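# Slide the square block flush against the board's edge

## Task

Using pushes only, bring the square block and the board (both flat pieces) into contact so a full side of the block rests flush against a side or an end of the board, with one block corner matching one board corner. Neither piece may be lifted off the table, clamped in a gripper, or held alone between both grippers, or the task fails. Tipping a piece over is allowed. At the end both pieces must lie flat on the table, touching nothing fixed, and must stay in place without the robot holding them. Release and move the arms away when finished.

## Robot and tools

Robot: two 7-joint arms, left_arm and right_arm, each ending in a parallel two-finger gripper. All poses in results use one world frame: origin on the table surface midway between the arms, +x pointing out across the table, +z up, and left_arm sitting on the +y side. The names left and right refer to the arms only, not to image sides.

Results. Each state line gives, per arm, end_effector_position (metres, world frame) and end_effector_quat_wxyz. That point lies between the finger pads when closed; closed fingertips extend about 33 mm past it, open ones about 9 mm. Closing also pushes the tips roughly 24 mm farther from the arm, so keep that clearance over the table. Reported hand positions can be off, especially when the arm is stretched far. Joint positions and Joint velocities list one block per arm in joint order (rad, rad/s). Joint torques are the full drive output and are nonzero even with no contact; External joint torques estimate resistance from outside forces (plus friction and held weight); "no reading" means no estimate. object_status: 0 moving, 1 blocked while opening, 2 blocked while closing (something grasped), 3 reached the target or pads touched. position_measured is in counts: 3 fully open, 230 pads touching, not linear. "joint sent to its limit" means a joint target was clipped at its end stop, possibly from an earlier action still running. "joint command not followed" means a clearance check altered or blocked joint targets on some steps; the rest of the row was executed. HELD flags steps where your row, wholly or partly, was not sent. MOTOR HOT warns of heating; OVER-TEMPERATURE FAULT means an arm is braked to cool.

Tool execute_actions, argument actions: a list holding one item or nothing. Empty list: no command, returns state plus camera pictures. An action item: {"rows": [...], "steps": n}, n from 4 to 15 (default 15), each step 1/30 s. A wait item: {"steps": n} with n up to 300, no new command; it returns once n steps have elapsed since the previous result. Optional pictures: true adds images. A refused call moves nothing.

Each row has exactly 20 numbers covering both arms, even if only one moves: left_arm first (7 joint targets, then gripper position, force_limit, speed), then right_arm in the same 10-number layout. Rows are applied one per step; if there are fewer rows than steps, the final row repeats. Joint numbers are absolute target angles in radians, the same convention as Joint positions, not offsets. Ranges per arm, in order: waist -2.744..2.744, shoulder -1.784..1.784, upper arm roll -2.901..2.901, elbow -3.042..-0.152, forearm roll -2.807..2.807, wrist pitch 0.544..4.517, wrist roll -3.016..3.016. Real end stops may differ by up to 0.018 rad. A target more than 0.018 rad beyond a stated end, and farther out than the current angle, gets the call refused; targets past the real end are clipped to it.

Gripper numbers are absolute, each in [-1, 1]. position: +1 wide open (140 mm), about -0.8 pads touching, -1 closes until blocked. force_limit: roughly 14 N at -1, 60 N at 0, 107 N at +1 (for parts up to 40 mm wide). speed: gap change roughly 30 mm/s at -1, 140 at 0, 250 at +1. To keep a gripper unchanged, repeat its previous three values; 0 is a real command. Stopped fingers resume only after a position change of at least 0.01 or if the object slips away. For this task you should not grip the pieces at all; a closed or partly open gripper can serve as a pusher.

Motion limits: each step, a joint target is kept within a set lead of the measured angle (0.248 rad for waist, shoulder, upper arm roll, elbow; 0.677 forearm roll; 0.715 wrist pitch; 1.54 wrist roll), and if targets would move the gripper over 70 mm from where it is, they are scaled back. Distant targets therefore take several calls. Between calls, arms keep heading for the last row's target until motion nearly stops or a step is HELD. Each result is captured 4 steps before the action ends; those steps run while you compose the next reply, and the simulation keeps advancing during your thinking.

Tool zoom_image: camera (one of cam_head_left, cam_head_right, cam_high, cam_low, cam_left_wrist, cam_right_wrist) and region [x0, y0, x1, y1] in that camera's pixels, origin top-left, at most 504x504. Head, high and low images are 672x504; wrist images are 504x504. Calibration data (intrinsics, distortion, world-to-camera transforms) is provided and may be slightly off.

Tool show_instructions: no arguments; shows the scene's reference images. Tool finished_scene: argument scene (integer scene number); ends that scene permanently and reports success.

Cautions: push gently and smoothly; very hard shoves, slams, or knocking anything off the table are penalised or fail the task. Keep the arms from colliding or pressing on each other. If joint torque reaches its load limit (85 N m for the four big joints, 11 N m for the three wrist joints) or any outside force on the arm reaches 85 N, that arm freezes for 10 seconds. Loose objects may occasionally get a small random nudge, so check the final layout with a look before ending, and make sure the arms have backed off the pieces first.

Each tool is called after "Call:" by a JSON object that holds its "name" and its "arguments".

Reference images:

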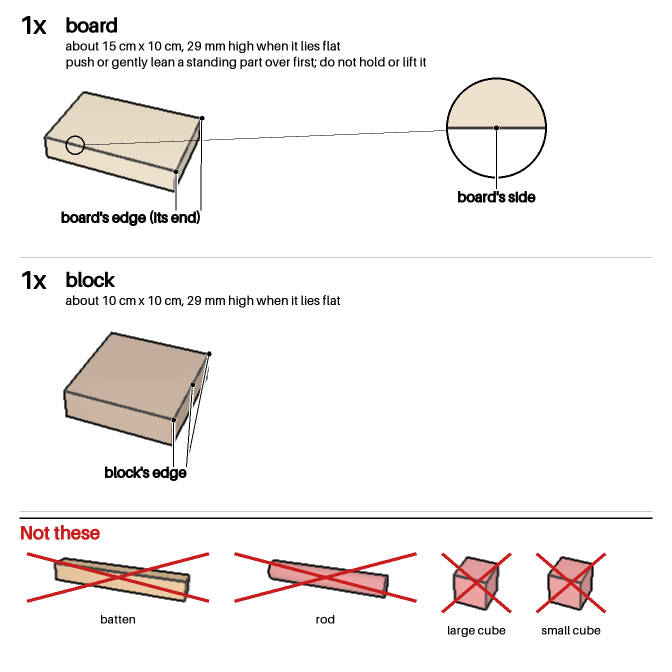

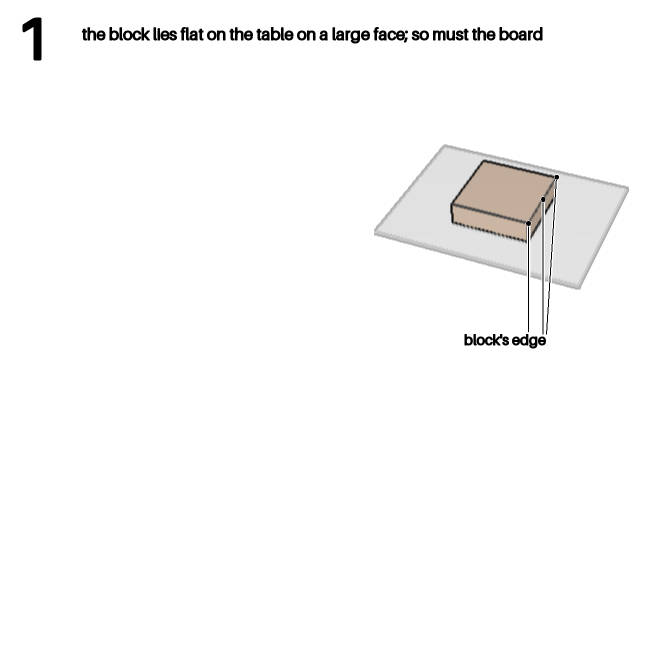

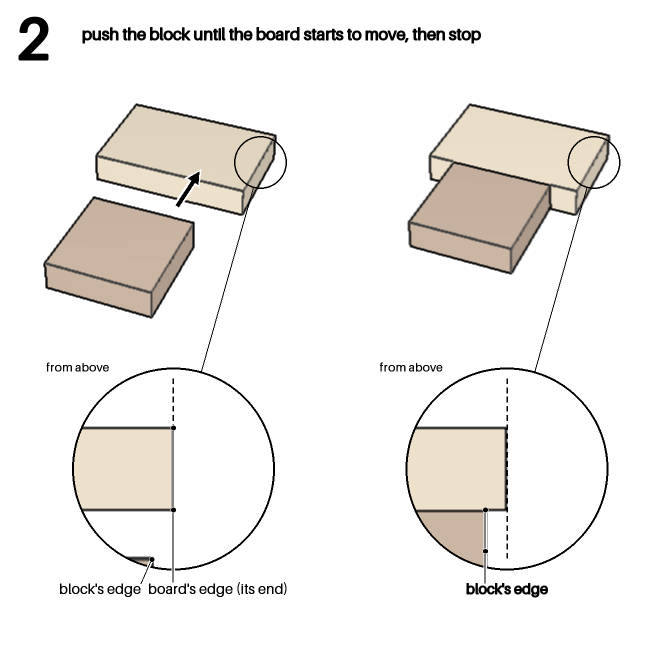

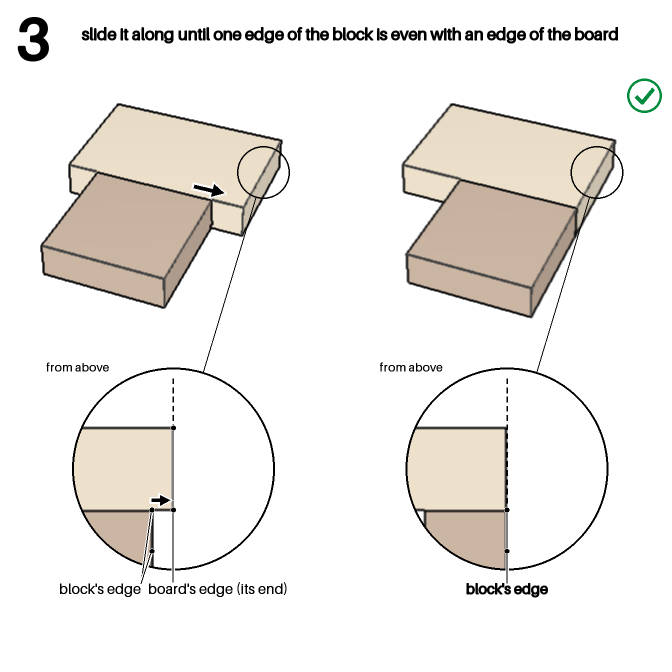

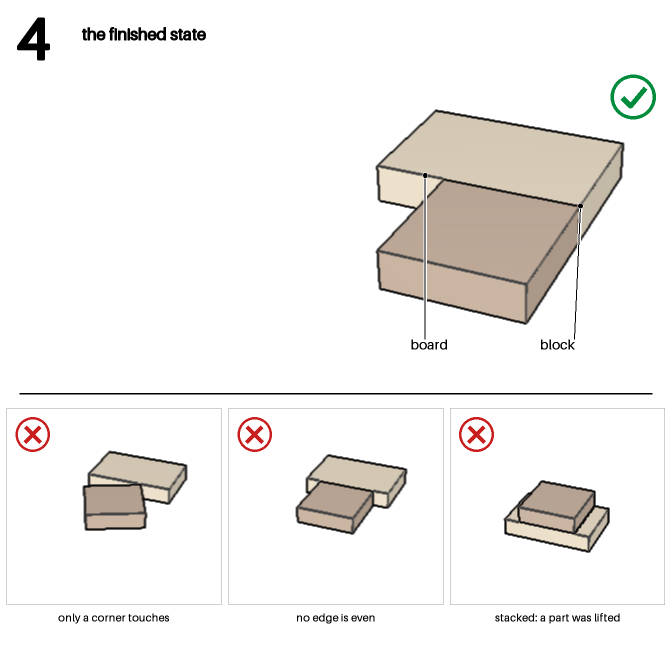

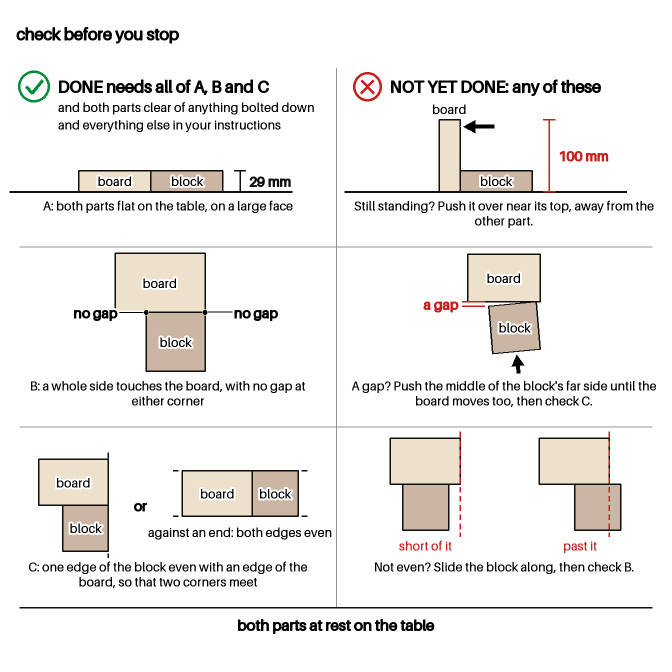

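## Session

Call:
{"name": "execute_actions", "arguments": {"actions": []}}

Scene clock: 0.00 s of 4267.00 s.
left_arm: end_effector_position=(+0.5899, +0.4394, +0.3379) position_measured=3 object_status=3 end_effector_quat_wxyz=(+0.158, +0.907, +0.332, -0.206) | right_arm: end_effector_position=(+0.7900, -0.7961, +0.2109) position_measured=3 object_status=3 end_effector_quat_wxyz=(+0.156, -0.031, +0.897, -0.412)
Joint positions: left_arm=[ 0.215  0.294  0.063 -1.405 -0.387  1.322 -2.064] | right_arm=[ 0.027  1.038 -0.559 -0.964 -0.407  2.452  1.57 ]
Joint velocities: left_arm=[ 0.001 -0.001 -0.001 -0.    -0.001  0.001  0.001] | right_arm=[-0.001  0.001 -0.     0.    -0.001 -0.    -0.001]
Joint torques (N m, as the joint torque sensors report them, + toward a larger angle): no reading
External joint torques (N m, as the arm's controller estimates them; a push from outside toward a larger angle lowers the number): no reading

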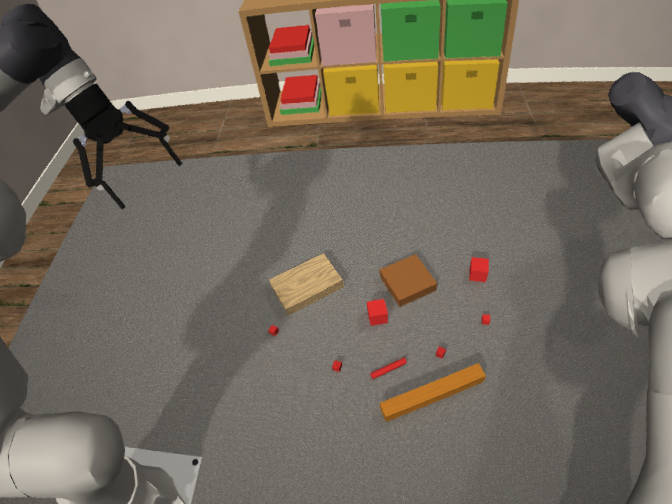

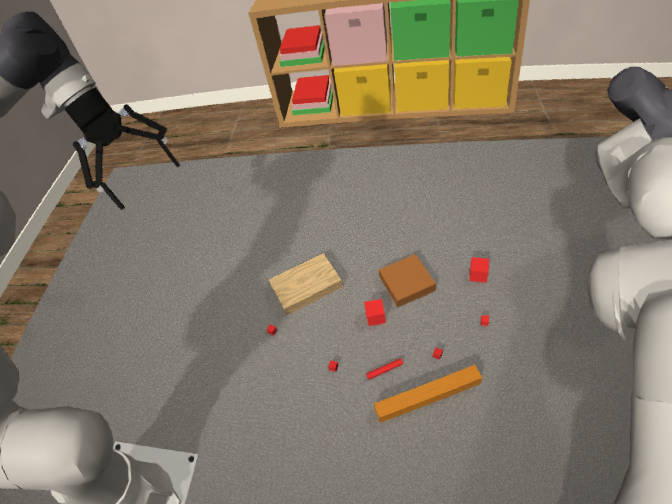

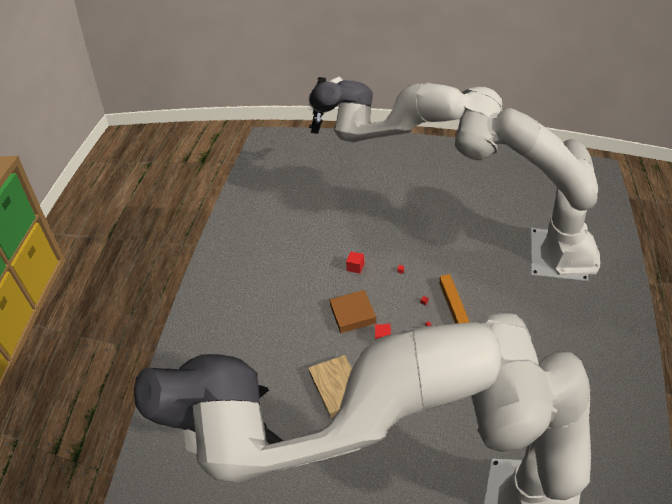

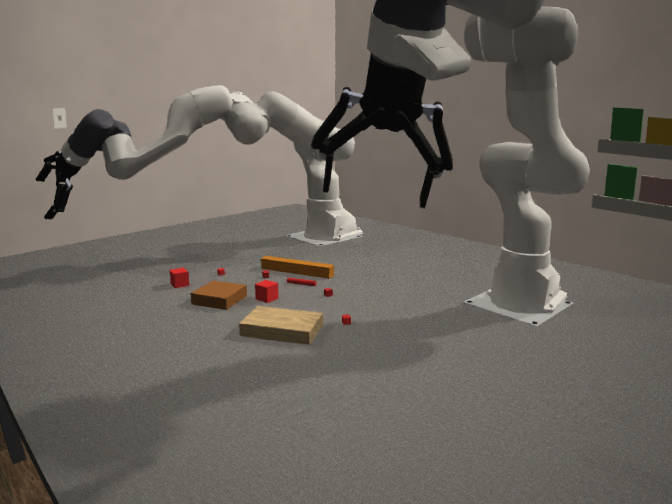

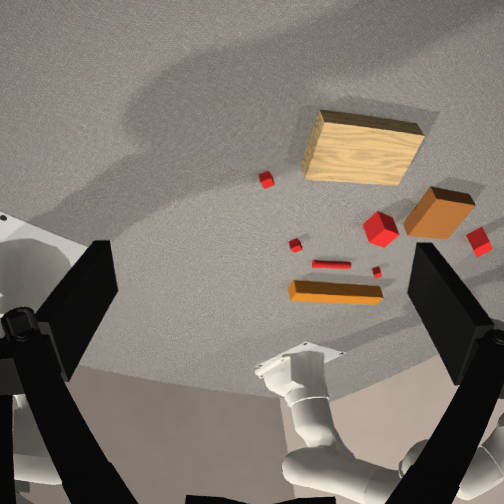

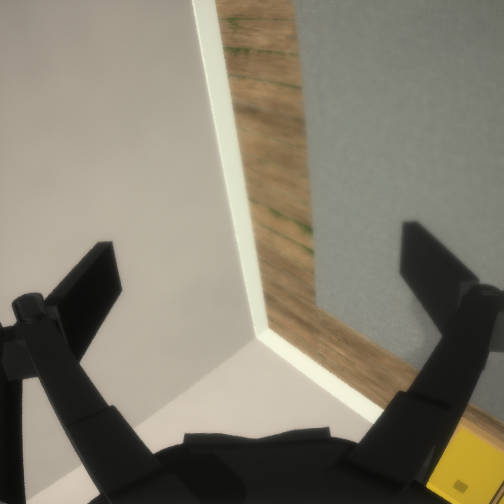

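Call:
{"name": "zoom_image", "arguments": {"camera": "cam_head_left", "region": [250, 230, 510, 430]}}

Call:
{"name": "zoom_image", "arguments": {"camera": "cam_low", "region": [150, 230, 370, 360]}}

Region (250, 230, 510, 430) of cam_head_left's 672x504 image, scaled by 1.938, with more detail than that image has; it fills the top 388 rows of this view, and the rest is white.

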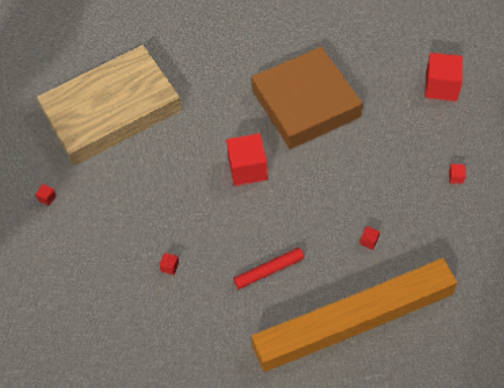

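Region (150, 230, 370, 360) of cam_low's 672x504 image, scaled by 2.291, with more detail than that image has; it fills the top 298 rows of this view, and the rest is white.

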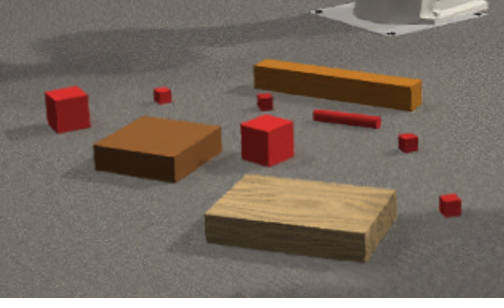

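Call:
{"name": "zoom_image", "arguments": {"camera": "cam_head_left", "region": [260, 240, 360, 330]}}

Call:
{"name": "zoom_image", "arguments": {"camera": "cam_head_left", "region": [355, 240, 455, 330]}}

Region (260, 240, 360, 330) of cam_head_left's 672x504 image, scaled by 5.040, with more detail than that image has; it fills the top 454 rows of this view, and the rest is white.

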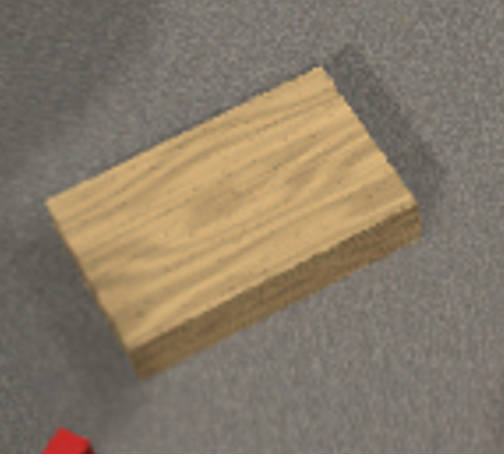

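Region (355, 240, 455, 330) of cam_head_left's 672x504 image, scaled by 5.040, with more detail than that image has; it fills the top 454 rows of this view, and the rest is white.

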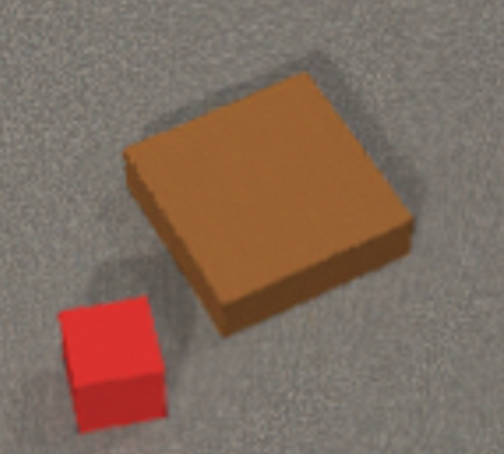

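Call:
{"name": "execute_actions", "arguments": {"actions": [{"rows": [[0.19,0.28,0.06,-1.44,-0.37,1.36,-2.02,0,0,0, 0.04,1.01,-0.54,-0.99,-0.39,2.44,1.5,0,0,0],[0.15,0.25,0.055,-1.51,-0.35,1.42,-1.95,0,0,0, 0.07,0.95,-0.5,-1.05,-0.37,2.43,1.3,0,0,0],[0.1,0.22,0.05,-1.6,-0.32,1.5,-1.86,0,0,0, 0.12,0.87,-0.45,-1.15,-0.33,2.41,1.0,0,0,0],[-0.391,-0.118,0,-2.458,0,2.339,-0.967,0,0,0, 0.501,0.172,0,-2.09,0,2.262,-1.64,0,0,0]], "steps": 15}]}}

Call:
{"name": "execute_actions", "arguments": {"actions": [{"steps": 30}]}}

Scene clock: 6.20 s of 4267.00 s.
left_arm: end_effector_position=(+0.6078, +0.3292, +0.3228) position_measured=78 object_status=0 end_effector_quat_wxyz=(+0.071, +0.997, +0.019, -0.007) | right_arm: end_effector_position=(+0.8001, -0.6274, +0.1872) position_measured=78 object_status=0 end_effector_quat_wxyz=(+0.129, -0.172, +0.930, -0.299)
Joint positions: left_arm=[-0.099  0.021  0.023 -1.785 -0.146  1.809 -1.695] | right_arm=[ 0.144  0.863 -0.415 -1.152 -0.27   2.402  1.262]
Joint velocities: left_arm=[-1.079 -0.803 -0.158 -1.015  0.51   1.394  1.106] | right_arm=[ 0.422 -0.402  0.403 -0.372  0.328 -0.12  -0.839]
Joint torques (N m, as the joint torque sensors report them, + toward a larger angle): left_arm=[  2.57 -26.73   1.96  23.39   1.22   3.17   0.49] | right_arm=[ -0.83 -51.81  -8.43  23.93   1.27   2.37  -0.51]
External joint torques (N m, as the arm's controller estimates them; a push from outside toward a larger angle lowers the number): left_arm=[-0.69 -1.92 -1.25 -0.66  0.74  0.64  0.51] | right_arm=[ 1.56  1.09  1.05 -0.05  0.77 -0.46 -0.48]
Steps of this call (steps 1 to 90: nothing new was sent; then 2.83 s passed at rest; steps 91 to 101: the first 11 steps of this action). Readings (joint positions | what the end effector reports):
91: left_arm=[0.212 0.290 0.064 -1.414 -0.384 1.329 -2.060] | right_arm=[0.028 1.032 -0.555 -0.972 -0.404 2.451 1.564] | left_arm position_measured=3 object_status=0 | right_arm position_measured=3 object_status=0
92: left_arm=[0.201 0.278 0.066 -1.441 -0.376 1.345 -2.050] | right_arm=[0.032 1.014 -0.542 -0.998 -0.397 2.447 1.539] | left_arm position_measured=9 object_status=0 | right_arm position_measured=9 object_status=0
94: left_arm=[0.149 0.233 0.065 -1.536 -0.321 1.432 -1.979] | right_arm=[0.051 0.969 -0.513 -1.051 -0.370 2.435 1.472] | left_arm position_measured=25 object_status=0 | right_arm position_measured=25 object_status=0
98: left_arm=[0.009 0.111 0.035 -1.682 -0.205 1.655 -1.807] | right_arm=[0.102 0.907 -0.458 -1.110 -0.308 2.415 1.350] | left_arm position_measured=55 object_status=0 | right_arm position_measured=55 object_status=0
101: the state above

Scene clock: 7.20 s of 4267.00 s.
left_arm: end_effector_position=(+0.4662, +0.2437, +0.1292) position_measured=129 object_status=3 end_effector_quat_wxyz=(+0.001, +0.879, -0.477, -0.004) | right_arm: end_effector_position=(+0.5667, -0.0991, +0.2191) position_measured=129 object_status=3 end_effector_quat_wxyz=(-0.082, +0.882, -0.457, +0.081)
Joint positions: left_arm=[-0.389 -0.116 -0.002 -2.456 -0.002  2.333 -1.011] | right_arm=[ 0.492  0.234 -0.015 -1.838 -0.033  2.301 -0.157]
Joint velocities: left_arm=[-0.     0.    -0.    -0.     0.001  0.017  0.129] | right_arm=[ 0.144 -0.524  0.165 -1.051  0.111 -0.09  -2.377]
Joint torques (N m, as the joint torque sensors report them, + toward a larger angle): left_arm=[ -0.5  -27.25   0.73  21.64   1.22   2.78   0.32] | right_arm=[ -5.49 -26.22  -4.69  20.53   1.23   2.44  -0.9 ]
External joint torques (N m, as the arm's controller estimates them; a push from outside toward a larger angle lowers the number): left_arm=[-0.46 -1.73  0.87 -0.12  0.61  0.28  0.32] | right_arm=[ 1.21  0.3   1.24 -1.68  0.61 -0.52 -0.93]
Kept back: nothing.
Steps of this call (steps 1 to 4: the last 4 steps of your previous action; steps 5 to 30: the robot went on to your last target). Readings (joint positions | what the end effector reports):
1: left_arm=[-0.139 -0.006 0.020 -1.823 -0.129 1.858 -1.657] | right_arm=[0.158 0.849 -0.401 -1.166 -0.259 2.398 1.234] | left_arm position_measured=85 object_status=0 | right_arm position_measured=85 object_status=0
2: left_arm=[-0.180 -0.029 0.017 -1.862 -0.113 1.904 -1.619] | right_arm=[0.172 0.835 -0.387 -1.180 -0.248 2.394 1.205] | left_arm position_measured=93 object_status=0 | right_arm position_measured=93 object_status=0
4: left_arm=[-0.263 -0.072 0.010 -1.959 -0.080 2.005 -1.533] | right_arm=[0.200 0.807 -0.359 -1.207 -0.229 2.387 1.149] | left_arm position_measured=108 object_status=0 | right_arm position_measured=108 object_status=0
8: left_arm=[-0.366 -0.112 -0.011 -2.193 -0.037 2.158 -1.373] | right_arm=[0.254 0.753 -0.305 -1.261 -0.195 2.375 1.038] | left_arm position_measured=129 object_status=0 | right_arm position_measured=129 object_status=0
30: the state above

Call:
{"name": "execute_actions", "arguments": {"actions": [{"steps": 24}], "pictures": true}}

Scene clock: 8.00 s of 4267.00 s.
left_arm: end_effector_position=(+0.4670, +0.2434, +0.1294) position_measured=129 object_status=3 end_effector_quat_wxyz=(+0.001, +0.870, -0.493, -0.002) | right_arm: end_effector_position=(+0.4554, -0.1308, +0.1310) position_measured=129 object_status=3 end_effector_quat_wxyz=(+0.000, +0.980, +0.197, +0.003)
Joint positions: left_arm=[-0.39  -0.116 -0.001 -2.456 -0.002  2.336 -0.975] | right_arm=[ 0.501  0.173 -0.001 -2.088 -0.003  2.266 -1.505]
Joint velocities: left_arm=[ 0.001 -0.002  0.    -0.001 -0.001 -0.     0.009] | right_arm=[ 0.001 -0.002 -0.     0.     0.001 -0.002 -0.427]
Joint torques (N m, as the joint torque sensors report them, + toward a larger angle): left_arm=[ -0.55 -27.41   0.54  22.02   1.25   2.86   0.33] | right_arm=[ -0.18 -35.76   0.91  21.48   1.37   2.03  -0.39]
External joint torques (N m, as the arm's controller estimates them; a push from outside toward a larger angle lowers the number): left_arm=[-0.59 -1.81  0.6   0.23  0.65  0.34  0.33] | right_arm=[-0.21  0.47  0.72 -1.1   0.7  -0.5  -0.39]
Kept back: nothing.
Steps of this call (steps 1 to 24: the robot went on to your last target). Readings (joint positions | what the end effector reports):
1: left_arm=[-0.389 -0.116 -0.002 -2.456 -0.002 2.334 -1.007] | right_arm=[0.496 0.219 -0.010 -1.874 -0.030 2.299 -0.232] | left_arm position_measured=129 object_status=3 | right_arm position_measured=129 object_status=3
2: left_arm=[-0.389 -0.116 -0.002 -2.456 -0.002 2.334 -1.003] | right_arm=[0.499 0.208 -0.007 -1.909 -0.027 2.297 -0.309] | left_arm position_measured=129 object_status=3 | right_arm position_measured=129 object_status=3
4: left_arm=[-0.389 -0.116 -0.002 -2.456 -0.002 2.335 -0.997] | right_arm=[0.501 0.192 -0.003 -1.978 -0.020 2.291 -0.489] | left_arm position_measured=129 object_status=3 | right_arm position_measured=129 object_status=3
8: left_arm=[-0.390 -0.116 -0.002 -2.456 -0.002 2.335 -0.988] | right_arm=[0.501 0.183 -0.001 -2.072 -0.009 2.274 -0.890] | left_arm position_measured=129 object_status=3 | right_arm position_measured=129 object_status=3
24: the state above
camera_calibration (this result's frames):
cam_left_wrist: T_world_to_cam=[[-0.851263, -0.524016, -0.0275254, 0.531525], [-0.481344, 0.758903, 0.438604, -0.00493698], [-0.208947, 0.386617, -0.898259, 0.296937], [0, 0, 0, 1]] pos_world=[0.512135, 0.167474, 0.283522]
cam_right_wrist: T_world_to_cam=[[0.321472, -0.946567, -0.0258231, -0.262371], [-0.879319, -0.30853, 0.362777, 0.318056], [-0.35136, -0.0939158, -0.931518, 0.458518], [0, 0, 0, 1]] pos_world=[0.525122, -0.10716, 0.304959]

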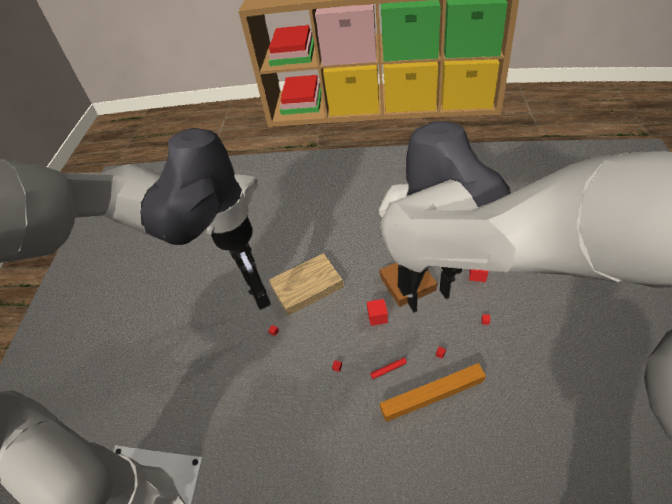

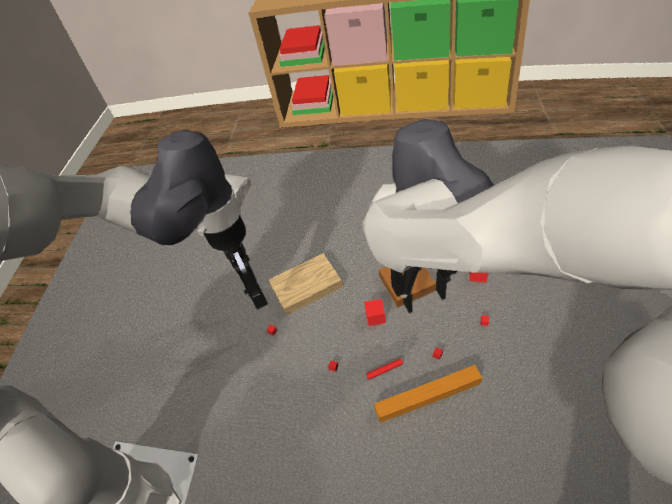

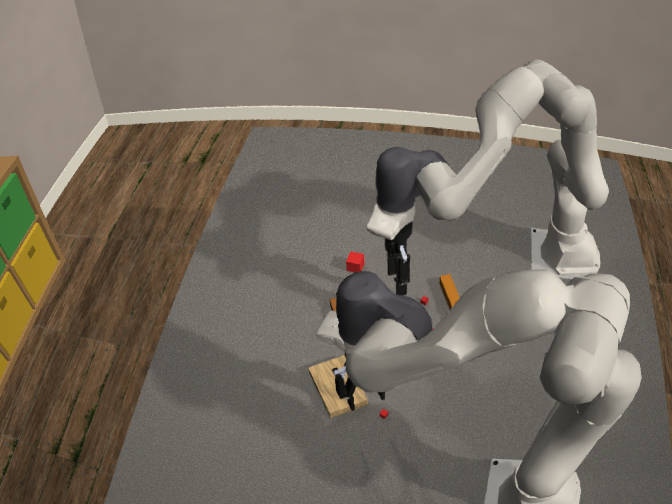

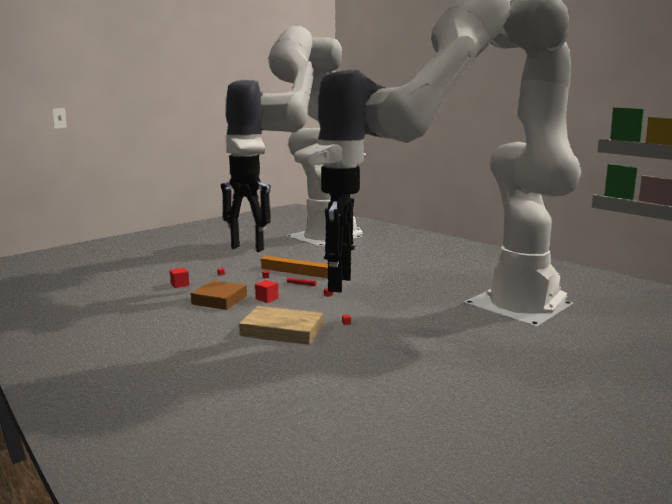

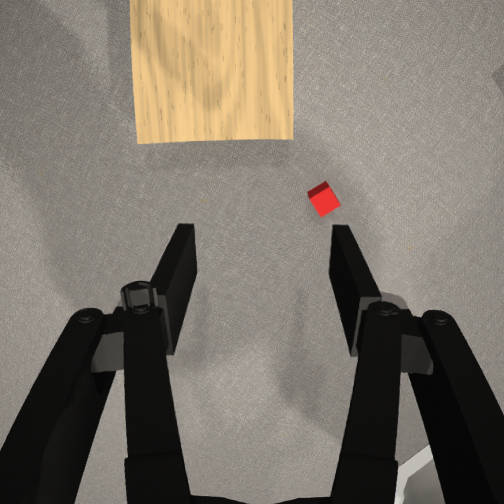

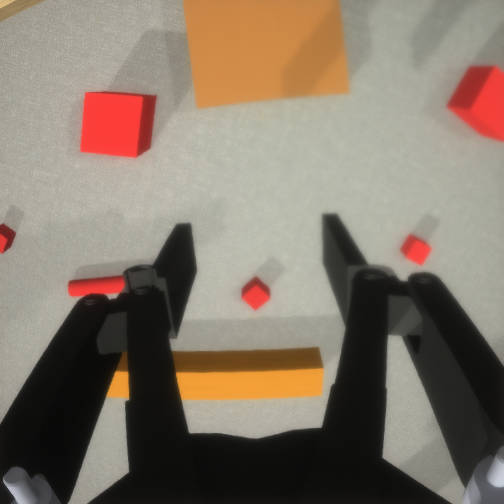

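Call:
{"name": "execute_actions", "arguments": {"actions": [{"steps": 8}], "pictures": true}}

Call:
{"name": "zoom_image", "arguments": {"camera": "cam_left_wrist", "region": [110, 0, 362, 252]}}

Call:
{"name": "zoom_image", "arguments": {"camera": "cam_right_wrist", "region": [130, 0, 382, 252]}}

Scene clock: 8.27 s of 4267.00 s.
left_arm: end_effector_position=(+0.4670, +0.2434, +0.1294) position_measured=129 object_status=3 end_effector_quat_wxyz=(+0.001, +0.870, -0.494, -0.002) | right_arm: end_effector_position=(+0.4554, -0.1308, +0.1309) position_measured=129 object_status=3 end_effector_quat_wxyz=(+0.001, +0.972, +0.234, +0.003)
Joint positions: left_arm=[-0.39  -0.116 -0.001 -2.456 -0.002  2.336 -0.973] | right_arm=[ 0.501  0.173 -0.001 -2.088 -0.003  2.266 -1.581]
Joint velocities: left_arm=[-0.     0.     0.    -0.    -0.     0.001  0.004] | right_arm=[ 0.001  0.001 -0.    -0.001 -0.002 -0.001 -0.176]
Joint torques (N m, as the joint torque sensors report them, + toward a larger angle): left_arm=[ -0.14 -27.27   0.55  21.92   1.25   2.81   0.29] | right_arm=[  0.51 -35.65   1.39  21.55   1.24   1.91  -0.31]
External joint torques (N m, as the arm's controller estimates them; a push from outside toward a larger angle lowers the number): left_arm=[-0.14 -1.79  0.65  0.17  0.64  0.3   0.29] | right_arm=[ 0.51  0.44  1.23 -0.98  0.57 -0.62 -0.31]
Kept back: nothing.
Steps of this call (steps 1 to 8: the robot went on to your last target). Readings (joint positions | what the end effector reports):
1: left_arm=[-0.390 -0.116 -0.001 -2.456 -0.002 2.336 -0.974] | right_arm=[0.501 0.173 -0.001 -2.088 -0.003 2.266 -1.519] | left_arm position_measured=129 object_status=3 | right_arm position_measured=129 object_status=3
2: left_arm=[-0.390 -0.116 -0.001 -2.456 -0.002 2.336 -0.974] | right_arm=[0.501 0.173 -0.001 -2.088 -0.003 2.266 -1.531] | left_arm position_measured=129 object_status=3 | right_arm position_measured=129 object_status=3
4: left_arm=[-0.390 -0.116 -0.001 -2.456 -0.002 2.336 -0.974] | right_arm=[0.501 0.173 -0.001 -2.088 -0.003 2.266 -1.551] | left_arm position_measured=129 object_status=3 | right_arm position_measured=129 object_status=3
8: the state above
camera_calibration (this result's frames):
cam_left_wrist: T_world_to_cam=[[-0.852118, -0.522624, -0.0275384, 0.531592], [-0.480112, 0.759695, 0.438584, -0.00569917], [-0.208294, 0.386947, -0.898268, 0.296549], [0, 0, 0, 1]] pos_world=[0.512012, 0.167403, 0.283519]
cam_right_wrist: T_world_to_cam=[[0.391712, -0.919735, -0.025486, -0.290883], [-0.853581, -0.373599, 0.363075, 0.297735], [-0.343454, -0.120467, -0.931411, 0.451394], [0, 0, 0, 1]] pos_world=[0.523116, -0.101924, 0.30492]

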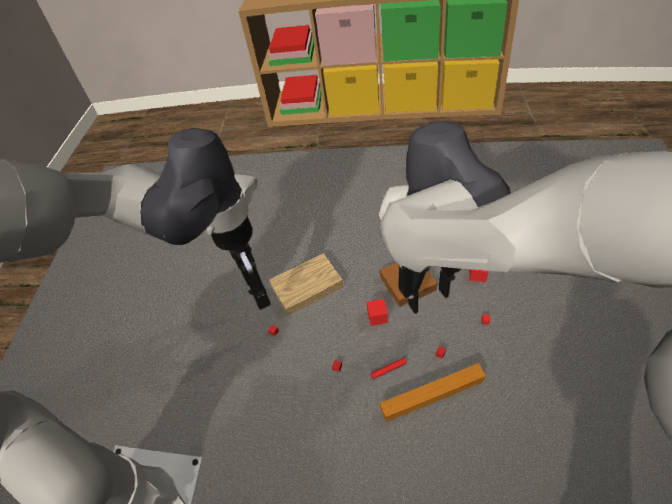

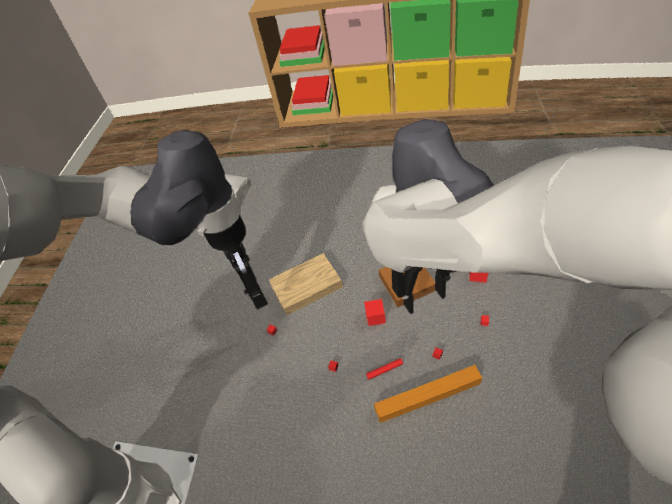

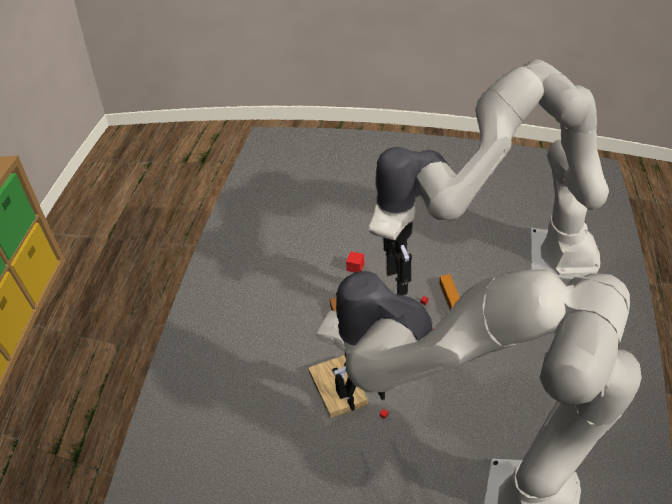

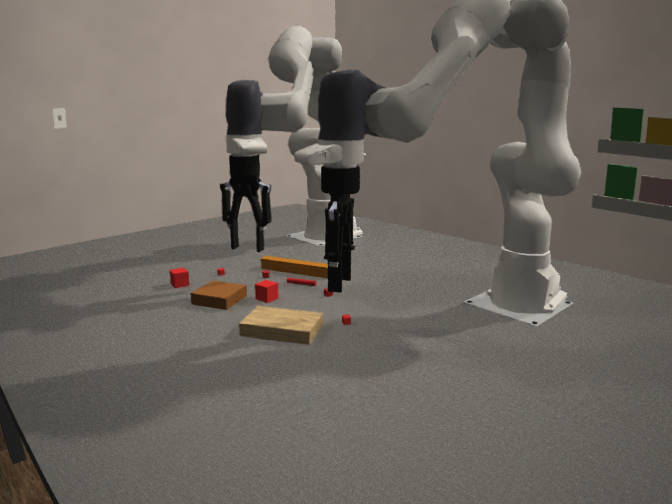

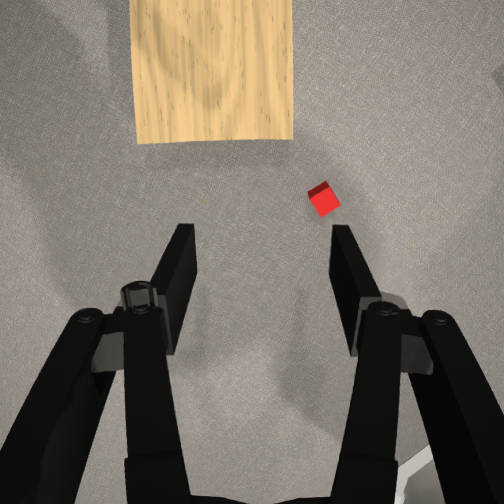

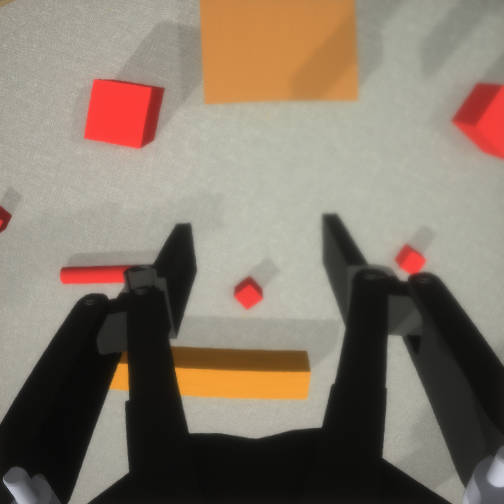

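Region (110, 0, 362, 252) of cam_left_wrist's 504x504 image, scaled by 2.000, with more detail than that image has.

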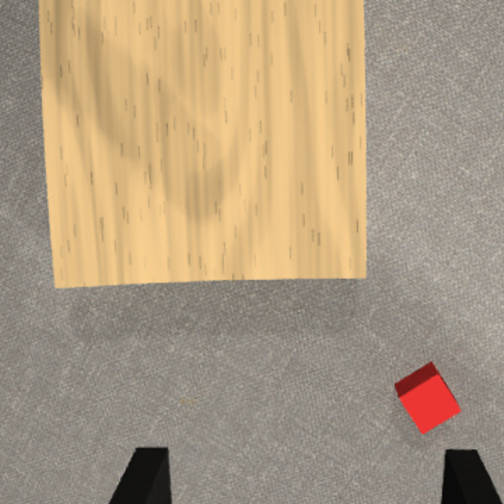

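Region (130, 0, 382, 252) of cam_right_wrist's 504x504 image, scaled by 2.000, with more detail than that image has.

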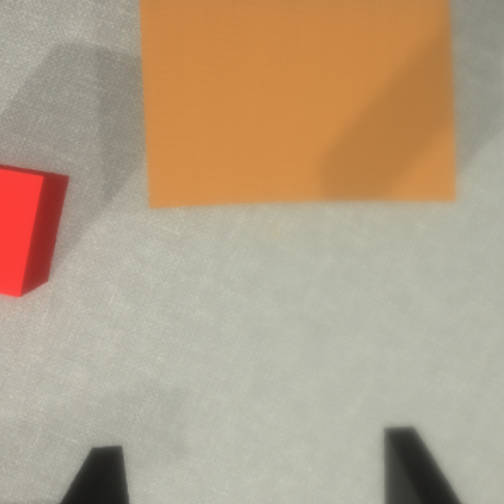

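Call:
{"name": "execute_actions", "arguments": {"actions": [{"rows": [
[-0.390,-0.111,0,-2.457,0,2.349,-0.967,0,0,0, 0.500,0.179,0,-2.086,0,2.268,-1.645,0,0,0],
[-0.388,-0.096,0,-2.454,0,2.366,-0.966,0,0,0, 0.498,0.194,0,-2.078,0,2.278,-1.65,0,0,0],
[-0.385,-0.076,0,-2.451,0,2.385,-0.965,0,0,0, 0.495,0.214,0,-2.068,0,2.289,-1.655,0,0,0],
[-0.381,-0.051,0,-2.446,0,2.407,-0.964,0,0,0, 0.491,0.239,0,-2.055,0,2.301,-1.66,0,0,0],
[-0.377,-0.023,0,-2.441,0,2.43,-0.962,0,0,0, 0.487,0.266,0,-2.041,0,2.314,-1.665,0,0,0],
[-0.373,0.006,0,-2.436,0,2.455,-0.96,0,0,0, 0.482,0.295,0,-2.026,0,2.329,-1.67,0,0,0],
[-0.369,0.036,0,-2.431,0,2.479,-0.958,0,0,0, 0.478,0.325,0,-2.011,0,2.343,-1.673,0,0,0],
[-0.365,0.064,0,-2.426,0,2.5,-0.956,0,0,0, 0.474,0.352,0,-1.997,0,2.355,-1.673,0,0,0],
[-0.361,0.089,0,-2.421,0,2.52,-0.954,0,0,0, 0.470,0.377,0,-1.984,0,2.366,-1.673,0,0,0],
[-0.358,0.109,0,-2.418,0,2.535,-0.953,0,0,0, 0.467,0.397,0,-1.974,0,2.375,-1.673,0,0,0],
[-0.356,0.124,0,-2.415,0,2.545,-0.953,0,0,0, 0.465,0.412,0,-1.966,0,2.381,-1.673,0,0,0],
[-0.355,0.131,0,-2.414,0,2.548,-0.953,0,0,0, 0.464,0.419,0,-1.962,0,2.383,-1.673,0,0,0]], "steps": 15}]}}

Call:
{"name": "execute_actions", "arguments": {"actions": [{"steps": 12}], "pictures": true}}

Call:
{"name": "zoom_image", "arguments": {"camera": "cam_low", "region": [170, 230, 370, 360]}}

Scene clock: 10.80 s of 4267.00 s.
left_arm: end_effector_position=(+0.4854, +0.2486, +0.0614) position_measured=129 object_status=3 end_effector_quat_wxyz=(+0.002, +0.874, -0.485, -0.016) | right_arm: end_effector_position=(+0.4871, -0.1325, +0.0649) position_measured=129 object_status=3 end_effector_quat_wxyz=(+0.003, +0.966, +0.257, -0.010)
Joint positions: left_arm=[-0.364  0.078 -0.001 -2.424 -0.002  2.469 -0.966] | right_arm=[ 0.474  0.367  0.    -1.99  -0.002  2.336 -1.653]
Joint velocities: left_arm=[ 0.092  0.681  0.007  0.063 -0.001  0.43   0.024] | right_arm=[-0.106  0.678 -0.007  0.248 -0.001  0.249 -0.045]
Joint torques (N m, as the joint torque sensors report them, + toward a larger angle): left_arm=[  1.04 -35.68   0.01  23.9    1.09   2.96   0.32] | right_arm=[  0.43 -44.54   0.96  23.55   1.18   3.27  -0.18]
External joint torques (N m, as the arm's controller estimates them; a push from outside toward a larger angle lowers the number): left_arm=[1.59 1.43 0.41 2.74 0.59 0.38 0.32] | right_arm=[-0.64  3.44 -0.24  1.43  0.57  0.93 -0.17]
Steps of this call (steps 1 to 30: the robot went on to your last target; steps 31 to 65: nothing new was sent; steps 66 to 76: the first 11 steps of this action). Readings (joint positions | what the end effector reports):
66: left_arm=[-0.390 -0.115 -0.001 -2.456 -0.002 2.338 -0.972] | right_arm=[0.501 0.174 -0.001 -2.088 -0.003 2.266 -1.635] | left_arm position_measured=129 object_status=3 | right_arm position_measured=129 object_status=3
67: left_arm=[-0.390 -0.113 -0.001 -2.456 -0.002 2.342 -0.972] | right_arm=[0.501 0.177 -0.001 -2.085 -0.003 2.267 -1.636] | left_arm position_measured=129 object_status=3 | right_arm position_measured=129 object_status=3
69: left_arm=[-0.388 -0.093 -0.001 -2.450 -0.002 2.359 -0.971] | right_arm=[0.499 0.197 -0.000 -2.071 -0.003 2.275 -1.639] | left_arm position_measured=129 object_status=3 | right_arm position_measured=129 object_status=3
73: left_arm=[-0.375 -0.001 -0.001 -2.434 -0.002 2.420 -0.969] | right_arm=[0.486 0.288 0.000 -2.023 -0.002 2.308 -1.648] | left_arm position_measured=129 object_status=3 | right_arm position_measured=129 object_status=3
76: the state above

Scene clock: 11.20 s of 4267.00 s.
left_arm: end_effector_position=(+0.4980, +0.2474, +0.0444) position_measured=129 object_status=3 end_effector_quat_wxyz=(+0.001, +0.875, -0.484, -0.004) | right_arm: end_effector_position=(+0.4996, -0.1330, +0.0462) position_measured=129 object_status=3 end_effector_quat_wxyz=(+0.002, +0.966, +0.257, -0.005)
Joint positions: left_arm=[-0.356  0.131 -0.001 -2.416 -0.002  2.538 -0.96 ] | right_arm=[ 0.465  0.42  -0.    -1.964 -0.002  2.375 -1.664]
Joint velocities: left_arm=[-0.     0.001 -0.     0.001 -0.     0.044  0.008] | right_arm=[-0.002  0.     0.001  0.009 -0.002  0.028 -0.011]
Joint torques (N m, as the joint torque sensors report them, + toward a larger angle): left_arm=[  1.34 -31.59   0.38  21.83   1.06   2.85   0.34] | right_arm=[  0.94 -41.63   1.86  22.55   1.15   3.32  -0.31]
External joint torques (N m, as the arm's controller estimates them; a push from outside toward a larger angle lowers the number): left_arm=[ 1.4  -0.33  0.31  2.76  0.59  0.38  0.34] | right_arm=[ 1.01  0.15  1.51  1.64  0.55  0.89 -0.31]
Kept back: nothing.
Steps of this call (steps 1 to 4: the last 4 steps of your previous action; steps 5 to 12: the robot went on to your last target). Readings (joint positions | what the end effector reports):
1: left_arm=[-0.361 0.098 -0.001 -2.422 -0.002 2.482 -0.965] | right_arm=[0.470 0.387 0.000 -1.983 -0.002 2.344 -1.655] | left_arm position_measured=129 object_status=3 | right_arm position_measured=129 object_status=3
2: left_arm=[-0.359 0.113 -0.001 -2.422 -0.002 2.493 -0.964] | right_arm=[0.468 0.402 -0.000 -1.978 -0.002 2.350 -1.656] | left_arm position_measured=129 object_status=3 | right_arm position_measured=129 object_status=3
4: left_arm=[-0.357 0.128 -0.001 -2.421 -0.002 2.509 -0.963] | right_arm=[0.466 0.418 -0.000 -1.974 -0.002 2.358 -1.658] | left_arm position_measured=129 object_status=3 | right_arm position_measured=129 object_status=3
8: left_arm=[-0.357 0.131 -0.001 -2.417 -0.002 2.528 -0.961] | right_arm=[0.465 0.421 -0.000 -1.967 -0.002 2.369 -1.662] | left_arm position_measured=129 object_status=3 | right_arm position_measured=129 object_status=3
12: the state above
camera_calibration (this result's frames):
cam_left_wrist: T_world_to_cam=[[-0.841062, -0.540345, -0.0253322, 0.556557], [-0.494315, 0.748708, 0.44169, 0.0530428], [-0.219699, 0.384011, -0.89681, 0.231516], [0, 0, 0, 1]] pos_world=[0.545183, 0.172115, 0.198297]
cam_right_wrist: T_world_to_cam=[[0.434586, -0.90026, -0.0258251, -0.331212], [-0.830065, -0.411498, 0.376379, 0.348065], [-0.349465, -0.142133, -0.926106, 0.387249], [0, 0, 0, 1]] pos_world=[0.568187, -0.0999085, 0.219076]

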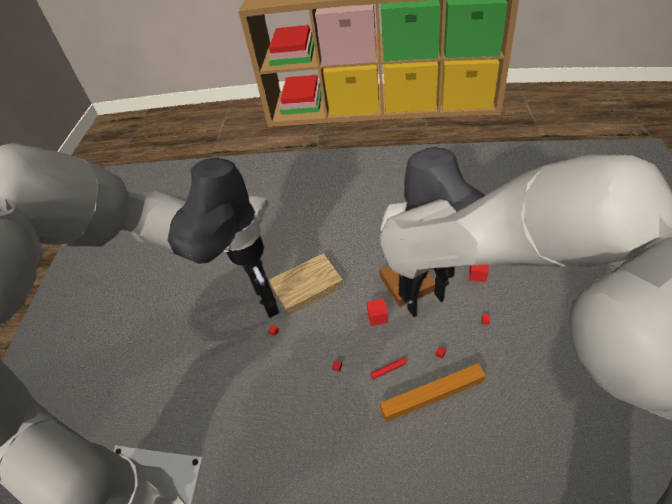

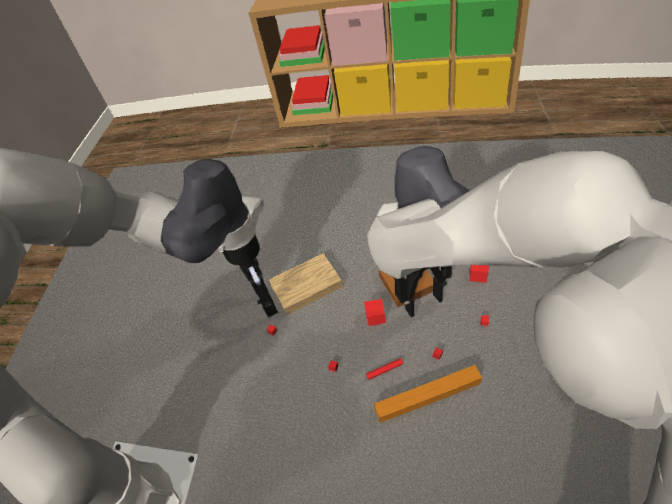

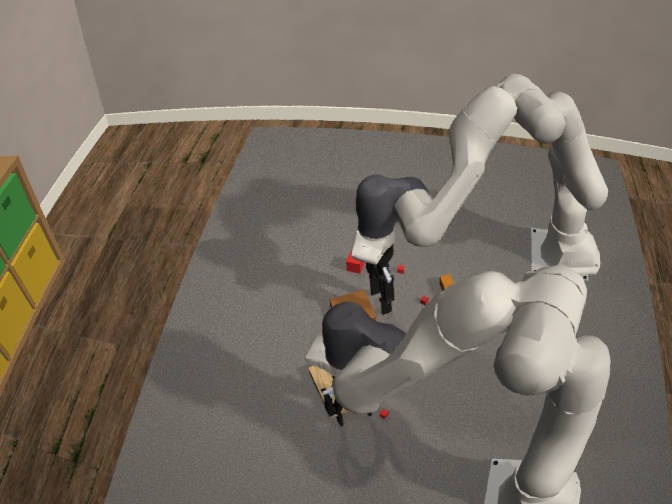

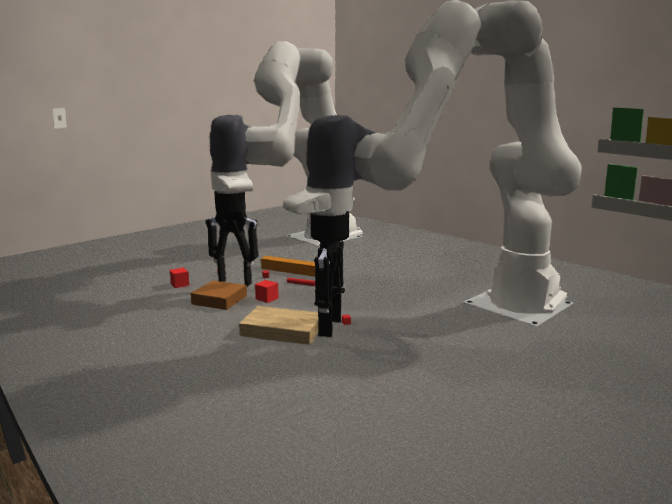

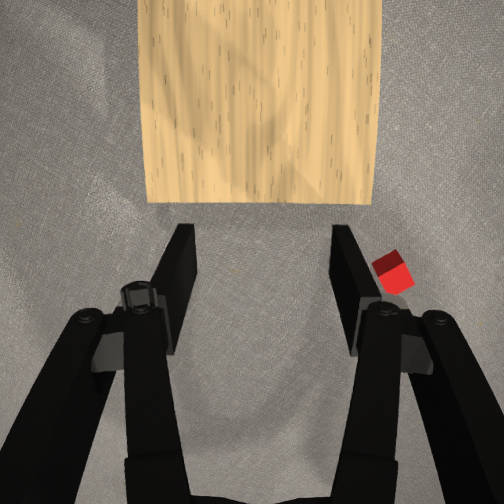

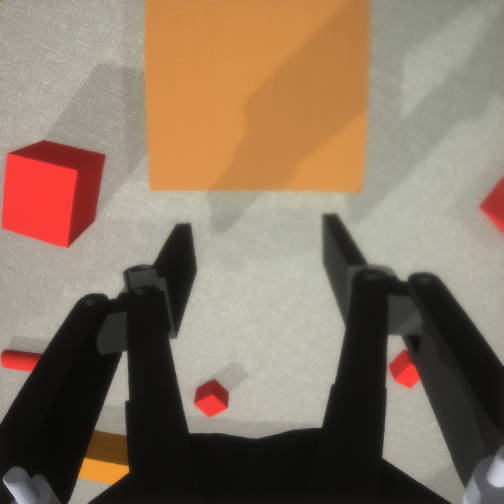

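Region (170, 230, 370, 360) of cam_low's 672x504 image, scaled by 2.520, with more detail than that image has; it fills the top 328 rows of this view, and the rest is white.

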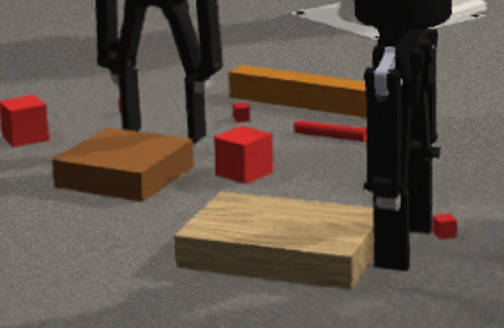

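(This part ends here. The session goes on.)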